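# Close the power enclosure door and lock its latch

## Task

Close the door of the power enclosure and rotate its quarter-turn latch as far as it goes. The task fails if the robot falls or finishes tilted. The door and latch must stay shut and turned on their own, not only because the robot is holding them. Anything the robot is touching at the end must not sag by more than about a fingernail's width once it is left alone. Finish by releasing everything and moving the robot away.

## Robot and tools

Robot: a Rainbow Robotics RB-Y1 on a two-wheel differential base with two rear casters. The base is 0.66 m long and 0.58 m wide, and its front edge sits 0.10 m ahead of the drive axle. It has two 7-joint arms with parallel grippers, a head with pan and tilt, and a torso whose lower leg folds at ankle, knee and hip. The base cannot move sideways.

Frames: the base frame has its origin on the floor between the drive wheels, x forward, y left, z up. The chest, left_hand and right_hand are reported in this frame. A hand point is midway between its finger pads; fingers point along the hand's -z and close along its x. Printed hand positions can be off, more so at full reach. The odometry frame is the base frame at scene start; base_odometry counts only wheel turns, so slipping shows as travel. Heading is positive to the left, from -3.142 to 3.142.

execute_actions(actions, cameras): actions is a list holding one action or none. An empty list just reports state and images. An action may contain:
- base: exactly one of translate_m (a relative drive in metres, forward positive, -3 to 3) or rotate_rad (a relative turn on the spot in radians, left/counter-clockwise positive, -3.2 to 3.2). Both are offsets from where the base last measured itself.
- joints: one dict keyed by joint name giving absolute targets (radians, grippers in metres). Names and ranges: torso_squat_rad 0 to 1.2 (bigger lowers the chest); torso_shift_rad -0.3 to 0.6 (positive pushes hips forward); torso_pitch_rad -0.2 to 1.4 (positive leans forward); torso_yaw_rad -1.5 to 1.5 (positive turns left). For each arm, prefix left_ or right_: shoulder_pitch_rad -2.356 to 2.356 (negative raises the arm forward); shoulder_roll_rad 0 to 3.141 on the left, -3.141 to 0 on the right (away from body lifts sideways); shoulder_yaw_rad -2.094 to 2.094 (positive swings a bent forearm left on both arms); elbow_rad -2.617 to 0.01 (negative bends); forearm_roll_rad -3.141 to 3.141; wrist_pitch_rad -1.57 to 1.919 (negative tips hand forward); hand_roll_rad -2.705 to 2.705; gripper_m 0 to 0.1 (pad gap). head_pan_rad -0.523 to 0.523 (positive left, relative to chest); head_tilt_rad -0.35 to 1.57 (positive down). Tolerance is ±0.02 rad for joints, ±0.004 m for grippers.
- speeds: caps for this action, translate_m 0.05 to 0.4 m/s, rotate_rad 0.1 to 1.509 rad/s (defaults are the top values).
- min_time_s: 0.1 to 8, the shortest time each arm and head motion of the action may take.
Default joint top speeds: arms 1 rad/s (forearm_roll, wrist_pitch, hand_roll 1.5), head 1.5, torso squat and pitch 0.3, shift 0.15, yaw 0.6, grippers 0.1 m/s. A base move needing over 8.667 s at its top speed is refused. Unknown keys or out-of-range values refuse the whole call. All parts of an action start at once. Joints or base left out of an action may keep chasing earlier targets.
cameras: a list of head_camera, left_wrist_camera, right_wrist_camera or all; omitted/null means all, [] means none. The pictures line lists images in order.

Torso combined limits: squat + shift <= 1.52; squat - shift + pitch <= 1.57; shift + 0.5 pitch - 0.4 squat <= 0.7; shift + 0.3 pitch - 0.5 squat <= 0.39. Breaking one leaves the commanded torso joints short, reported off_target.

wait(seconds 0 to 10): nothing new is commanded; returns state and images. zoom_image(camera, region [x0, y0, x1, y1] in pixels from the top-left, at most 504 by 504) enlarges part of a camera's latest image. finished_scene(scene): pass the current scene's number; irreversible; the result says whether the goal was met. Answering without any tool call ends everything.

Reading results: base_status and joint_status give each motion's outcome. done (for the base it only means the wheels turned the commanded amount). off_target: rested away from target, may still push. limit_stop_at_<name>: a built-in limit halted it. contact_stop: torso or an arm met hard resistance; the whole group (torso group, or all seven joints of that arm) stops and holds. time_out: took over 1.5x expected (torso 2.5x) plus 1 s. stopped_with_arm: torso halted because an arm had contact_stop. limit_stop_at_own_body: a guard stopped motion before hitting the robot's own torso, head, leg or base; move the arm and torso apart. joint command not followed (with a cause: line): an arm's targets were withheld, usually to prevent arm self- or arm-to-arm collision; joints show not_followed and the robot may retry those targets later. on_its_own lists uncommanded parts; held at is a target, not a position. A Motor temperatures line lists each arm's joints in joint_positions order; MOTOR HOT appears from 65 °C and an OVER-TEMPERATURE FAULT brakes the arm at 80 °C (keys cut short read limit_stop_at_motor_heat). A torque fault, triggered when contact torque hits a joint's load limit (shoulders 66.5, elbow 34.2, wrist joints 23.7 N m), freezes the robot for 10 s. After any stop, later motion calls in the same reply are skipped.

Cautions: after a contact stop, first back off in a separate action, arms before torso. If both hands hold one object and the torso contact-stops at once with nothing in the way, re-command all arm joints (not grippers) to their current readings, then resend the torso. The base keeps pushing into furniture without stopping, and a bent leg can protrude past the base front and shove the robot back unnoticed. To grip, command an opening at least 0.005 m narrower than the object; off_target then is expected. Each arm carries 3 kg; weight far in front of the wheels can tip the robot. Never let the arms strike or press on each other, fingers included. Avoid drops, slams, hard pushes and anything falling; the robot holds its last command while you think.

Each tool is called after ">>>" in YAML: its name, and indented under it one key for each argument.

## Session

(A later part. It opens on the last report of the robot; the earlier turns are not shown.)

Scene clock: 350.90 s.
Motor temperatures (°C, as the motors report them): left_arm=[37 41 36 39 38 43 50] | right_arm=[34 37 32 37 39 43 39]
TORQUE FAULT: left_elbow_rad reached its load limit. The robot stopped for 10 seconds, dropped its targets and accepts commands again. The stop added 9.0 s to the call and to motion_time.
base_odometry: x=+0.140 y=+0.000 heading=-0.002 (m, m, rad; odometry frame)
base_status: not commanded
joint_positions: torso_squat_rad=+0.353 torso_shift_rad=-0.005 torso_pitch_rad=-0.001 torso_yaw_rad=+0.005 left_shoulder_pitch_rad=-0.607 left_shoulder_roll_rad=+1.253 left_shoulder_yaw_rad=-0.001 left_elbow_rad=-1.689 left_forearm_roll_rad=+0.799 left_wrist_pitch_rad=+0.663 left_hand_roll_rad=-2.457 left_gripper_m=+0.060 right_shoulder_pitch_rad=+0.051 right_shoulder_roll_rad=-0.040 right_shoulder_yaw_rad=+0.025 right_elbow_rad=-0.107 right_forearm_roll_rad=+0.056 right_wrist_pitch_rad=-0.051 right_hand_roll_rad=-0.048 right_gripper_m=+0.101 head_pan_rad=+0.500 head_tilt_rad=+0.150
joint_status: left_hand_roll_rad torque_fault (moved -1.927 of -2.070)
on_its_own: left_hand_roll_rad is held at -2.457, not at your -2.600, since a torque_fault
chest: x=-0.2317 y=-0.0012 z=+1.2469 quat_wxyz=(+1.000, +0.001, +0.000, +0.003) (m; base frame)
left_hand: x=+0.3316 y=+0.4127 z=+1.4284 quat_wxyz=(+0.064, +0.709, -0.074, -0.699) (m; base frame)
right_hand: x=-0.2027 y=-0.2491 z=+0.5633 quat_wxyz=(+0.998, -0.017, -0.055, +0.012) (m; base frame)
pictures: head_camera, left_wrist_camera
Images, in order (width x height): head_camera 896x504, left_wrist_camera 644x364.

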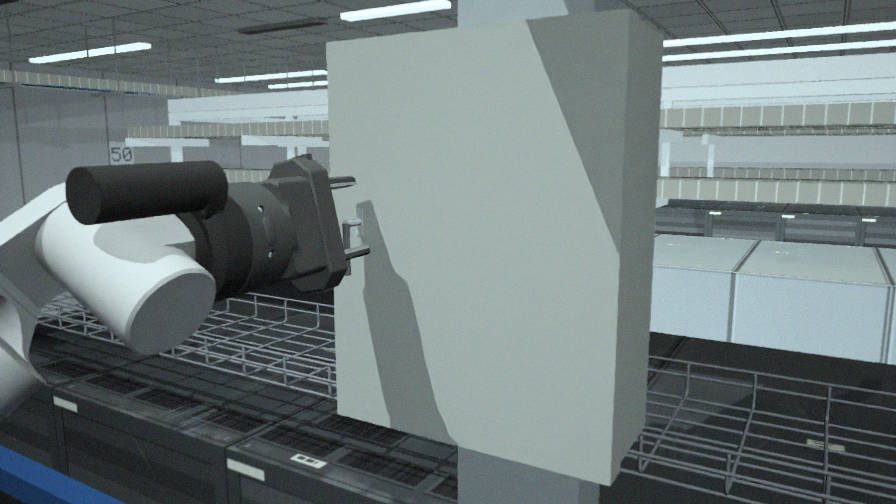

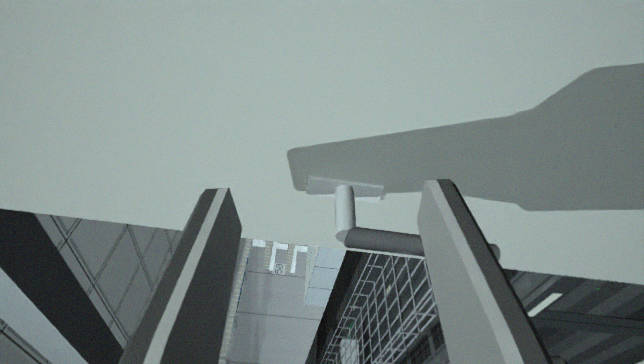

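>>> execute_actions:
  actions:
    - {"joints": {"left_shoulder_pitch_rad": -0.598, "left_shoulder_roll_rad": 1.257, "left_shoulder_yaw_rad": 0, "left_elbow_rad": -1.677, "left_forearm_roll_rad": 0.795, "left_wrist_pitch_rad": 0.667, "left_hand_roll_rad": -1.95}, "min_time_s": 0.8}
  cameras: ["head_camera", "left_wrist_camera"]

Scene clock: 353.60 s.
Motor temperatures (°C, as the motors report them): left_arm=[37 41 36 40 38 43 50] | right_arm=[34 37 32 37 39 43 39]
base_odometry: x=+0.140 y=+0.000 heading=-0.002 (m, m, rad; odometry frame)
base_status: not commanded
joint_positions: torso_squat_rad=+0.352 torso_shift_rad=-0.005 torso_pitch_rad=+0.000 torso_yaw_rad=+0.006 left_shoulder_pitch_rad=-0.611 left_shoulder_roll_rad=+1.250 left_shoulder_yaw_rad=-0.002 left_elbow_rad=-1.695 left_forearm_roll_rad=+0.799 left_wrist_pitch_rad=+0.664 left_hand_roll_rad=-2.447 left_gripper_m=+0.060 right_shoulder_pitch_rad=+0.051 right_shoulder_roll_rad=-0.040 right_shoulder_yaw_rad=+0.025 right_elbow_rad=-0.107 right_forearm_roll_rad=+0.056 right_wrist_pitch_rad=-0.051 right_hand_roll_rad=-0.048 right_gripper_m=+0.101 head_pan_rad=+0.500 head_tilt_rad=+0.150
joint_status: left_elbow_rad contact_stop (moved -0.005 of +0.012); left_forearm_roll_rad contact_stop (moved +0.000 of -0.004); left_hand_roll_rad contact_stop_at_left_elbow_rad (moved +0.010 of +0.507); the others done
on_its_own: left_hand_roll_rad is held at -2.447, not at your -1.950, since a contact_stop
chest: x=-0.2315 y=-0.0006 z=+1.2469 quat_wxyz=(+1.000, +0.001, +0.000, +0.003) (m; base frame)
left_hand: x=+0.3315 y=+0.4103 z=+1.4294 quat_wxyz=(+0.065, +0.709, -0.080, -0.697) (m; base frame)
right_hand: x=-0.2026 y=-0.2491 z=+0.5635 quat_wxyz=(+0.998, -0.018, -0.055, +0.013) (m; base frame)
pictures: head_camera, left_wrist_camera
Images, in order (width x height): head_camera 896x504, left_wrist_camera 644x364.

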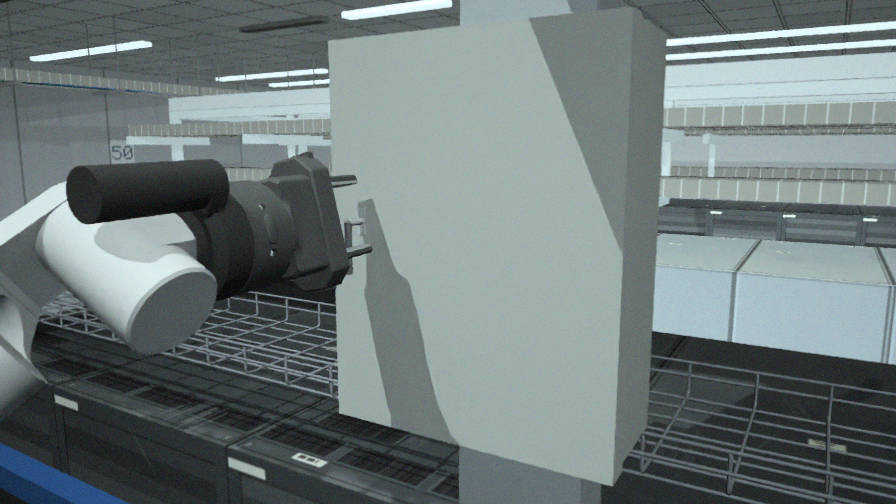

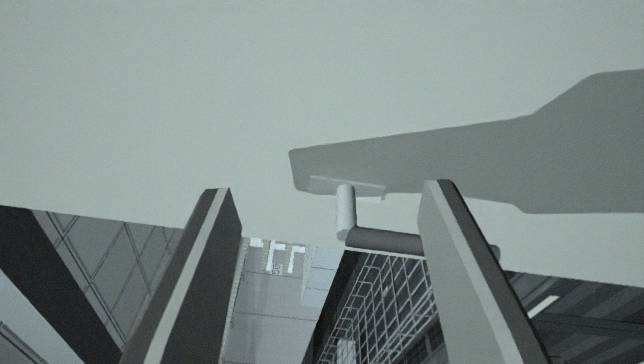

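Roll only, no other joints.

>>> execute_actions:
  actions:
    - {"joints": {"left_hand_roll_rad": -1.95}, "min_time_s": 0.8}
  cameras: ["head_camera", "left_wrist_camera"]

Scene clock: 355.80 s.
Motor temperatures (°C, as the motors report them): left_arm=[37 41 36 39 38 43 50] | right_arm=[34 37 32 37 39 43 39]
base_odometry: x=+0.140 y=+0.000 heading=-0.002 (m, m, rad; odometry frame)
base_status: not commanded
joint_positions: torso_squat_rad=+0.352 torso_shift_rad=-0.005 torso_pitch_rad=+0.000 torso_yaw_rad=+0.006 left_shoulder_pitch_rad=-0.610 left_shoulder_roll_rad=+1.251 left_shoulder_yaw_rad=-0.002 left_elbow_rad=-1.693 left_forearm_roll_rad=+0.798 left_wrist_pitch_rad=+0.664 left_hand_roll_rad=-1.950 left_gripper_m=+0.060 right_shoulder_pitch_rad=+0.051 right_shoulder_roll_rad=-0.040 right_shoulder_yaw_rad=+0.025 right_elbow_rad=-0.107 right_forearm_roll_rad=+0.056 right_wrist_pitch_rad=-0.051 right_hand_roll_rad=-0.048 right_gripper_m=+0.101 head_pan_rad=+0.500 head_tilt_rad=+0.150
joint_status: all done
chest: x=-0.2314 y=-0.0002 z=+1.2469 quat_wxyz=(+1.000, +0.000, +0.000, +0.003) (m; base frame)
left_hand: x=+0.3315 y=+0.4124 z=+1.4287 quat_wxyz=(+0.236, +0.668, -0.251, -0.660) (m; base frame)
right_hand: x=-0.2026 y=-0.2491 z=+0.5637 quat_wxyz=(+0.998, -0.018, -0.055, +0.013) (m; base frame)
pictures: head_camera, left_wrist_camera
Images, in order (width x height): head_camera 896x504, left_wrist_camera 644x364.

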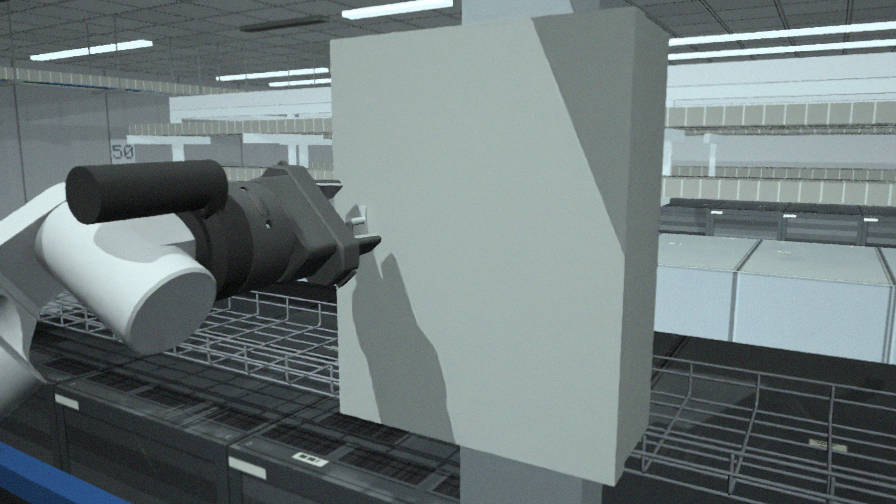

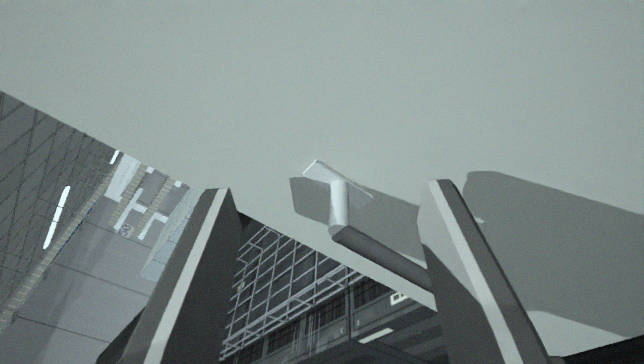

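Fault cleared and the finger is off the lever. One correction to my torso figures: the last shift step of 0.035 rad moved the hand 0.3093 → 0.3324, which is +0.0231 m. That is about 0.66 m/rad, not the 0.64 I had been using. The hand ended about 0.010 short of the shut-door contact point (0.3423), which is the gap I wanted. Retreating now to inspect the latch.

>>> execute_actions:
  actions:
    - {"joints": {"torso_shift_rad": -0.13}}
  cameras: ["head_camera", "left_wrist_camera"]

Scene clock: 360.00 s.
Motor temperatures (°C, as the motors report them): left_arm=[37 41 36 39 38 43 50] | right_arm=[34 37 32 37 39 43 39]
base_odometry: x=+0.140 y=+0.000 heading=-0.002 (m, m, rad; odometry frame)
base_status: not commanded
joint_positions: torso_squat_rad=+0.352 torso_shift_rad=-0.130 torso_pitch_rad=+0.000 torso_yaw_rad=+0.006 left_shoulder_pitch_rad=-0.610 left_shoulder_roll_rad=+1.251 left_shoulder_yaw_rad=-0.002 left_elbow_rad=-1.693 left_forearm_roll_rad=+0.798 left_wrist_pitch_rad=+0.664 left_hand_roll_rad=-1.950 left_gripper_m=+0.060 right_shoulder_pitch_rad=+0.051 right_shoulder_roll_rad=-0.040 right_shoulder_yaw_rad=+0.025 right_elbow_rad=-0.107 right_forearm_roll_rad=+0.056 right_wrist_pitch_rad=-0.051 right_hand_roll_rad=-0.048 right_gripper_m=+0.101 head_pan_rad=+0.500 head_tilt_rad=+0.150
joint_status: all done
chest: x=-0.3132 y=-0.0002 z=+1.2413 quat_wxyz=(+1.000, +0.000, +0.000, +0.003) (m; base frame)
left_hand: x=+0.2497 y=+0.4124 z=+1.4231 quat_wxyz=(+0.236, +0.668, -0.251, -0.660) (m; base frame)
right_hand: x=-0.2845 y=-0.2491 z=+0.5581 quat_wxyz=(+0.998, -0.018, -0.055, +0.013) (m; base frame)
pictures: head_camera, left_wrist_camera
Images, in order (width x height): head_camera 896x504, left_wrist_camera 644x364.

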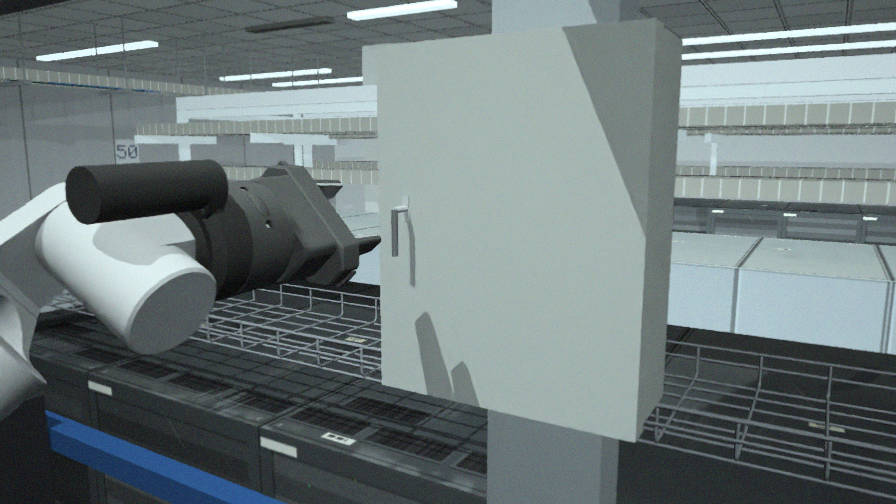

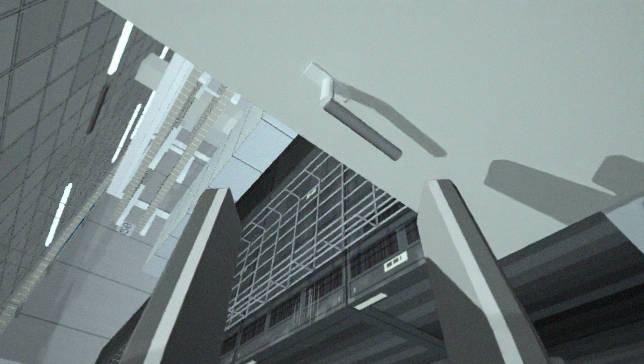

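>>> finished_scene:
  scene: 2

The scene is finished: the task was done.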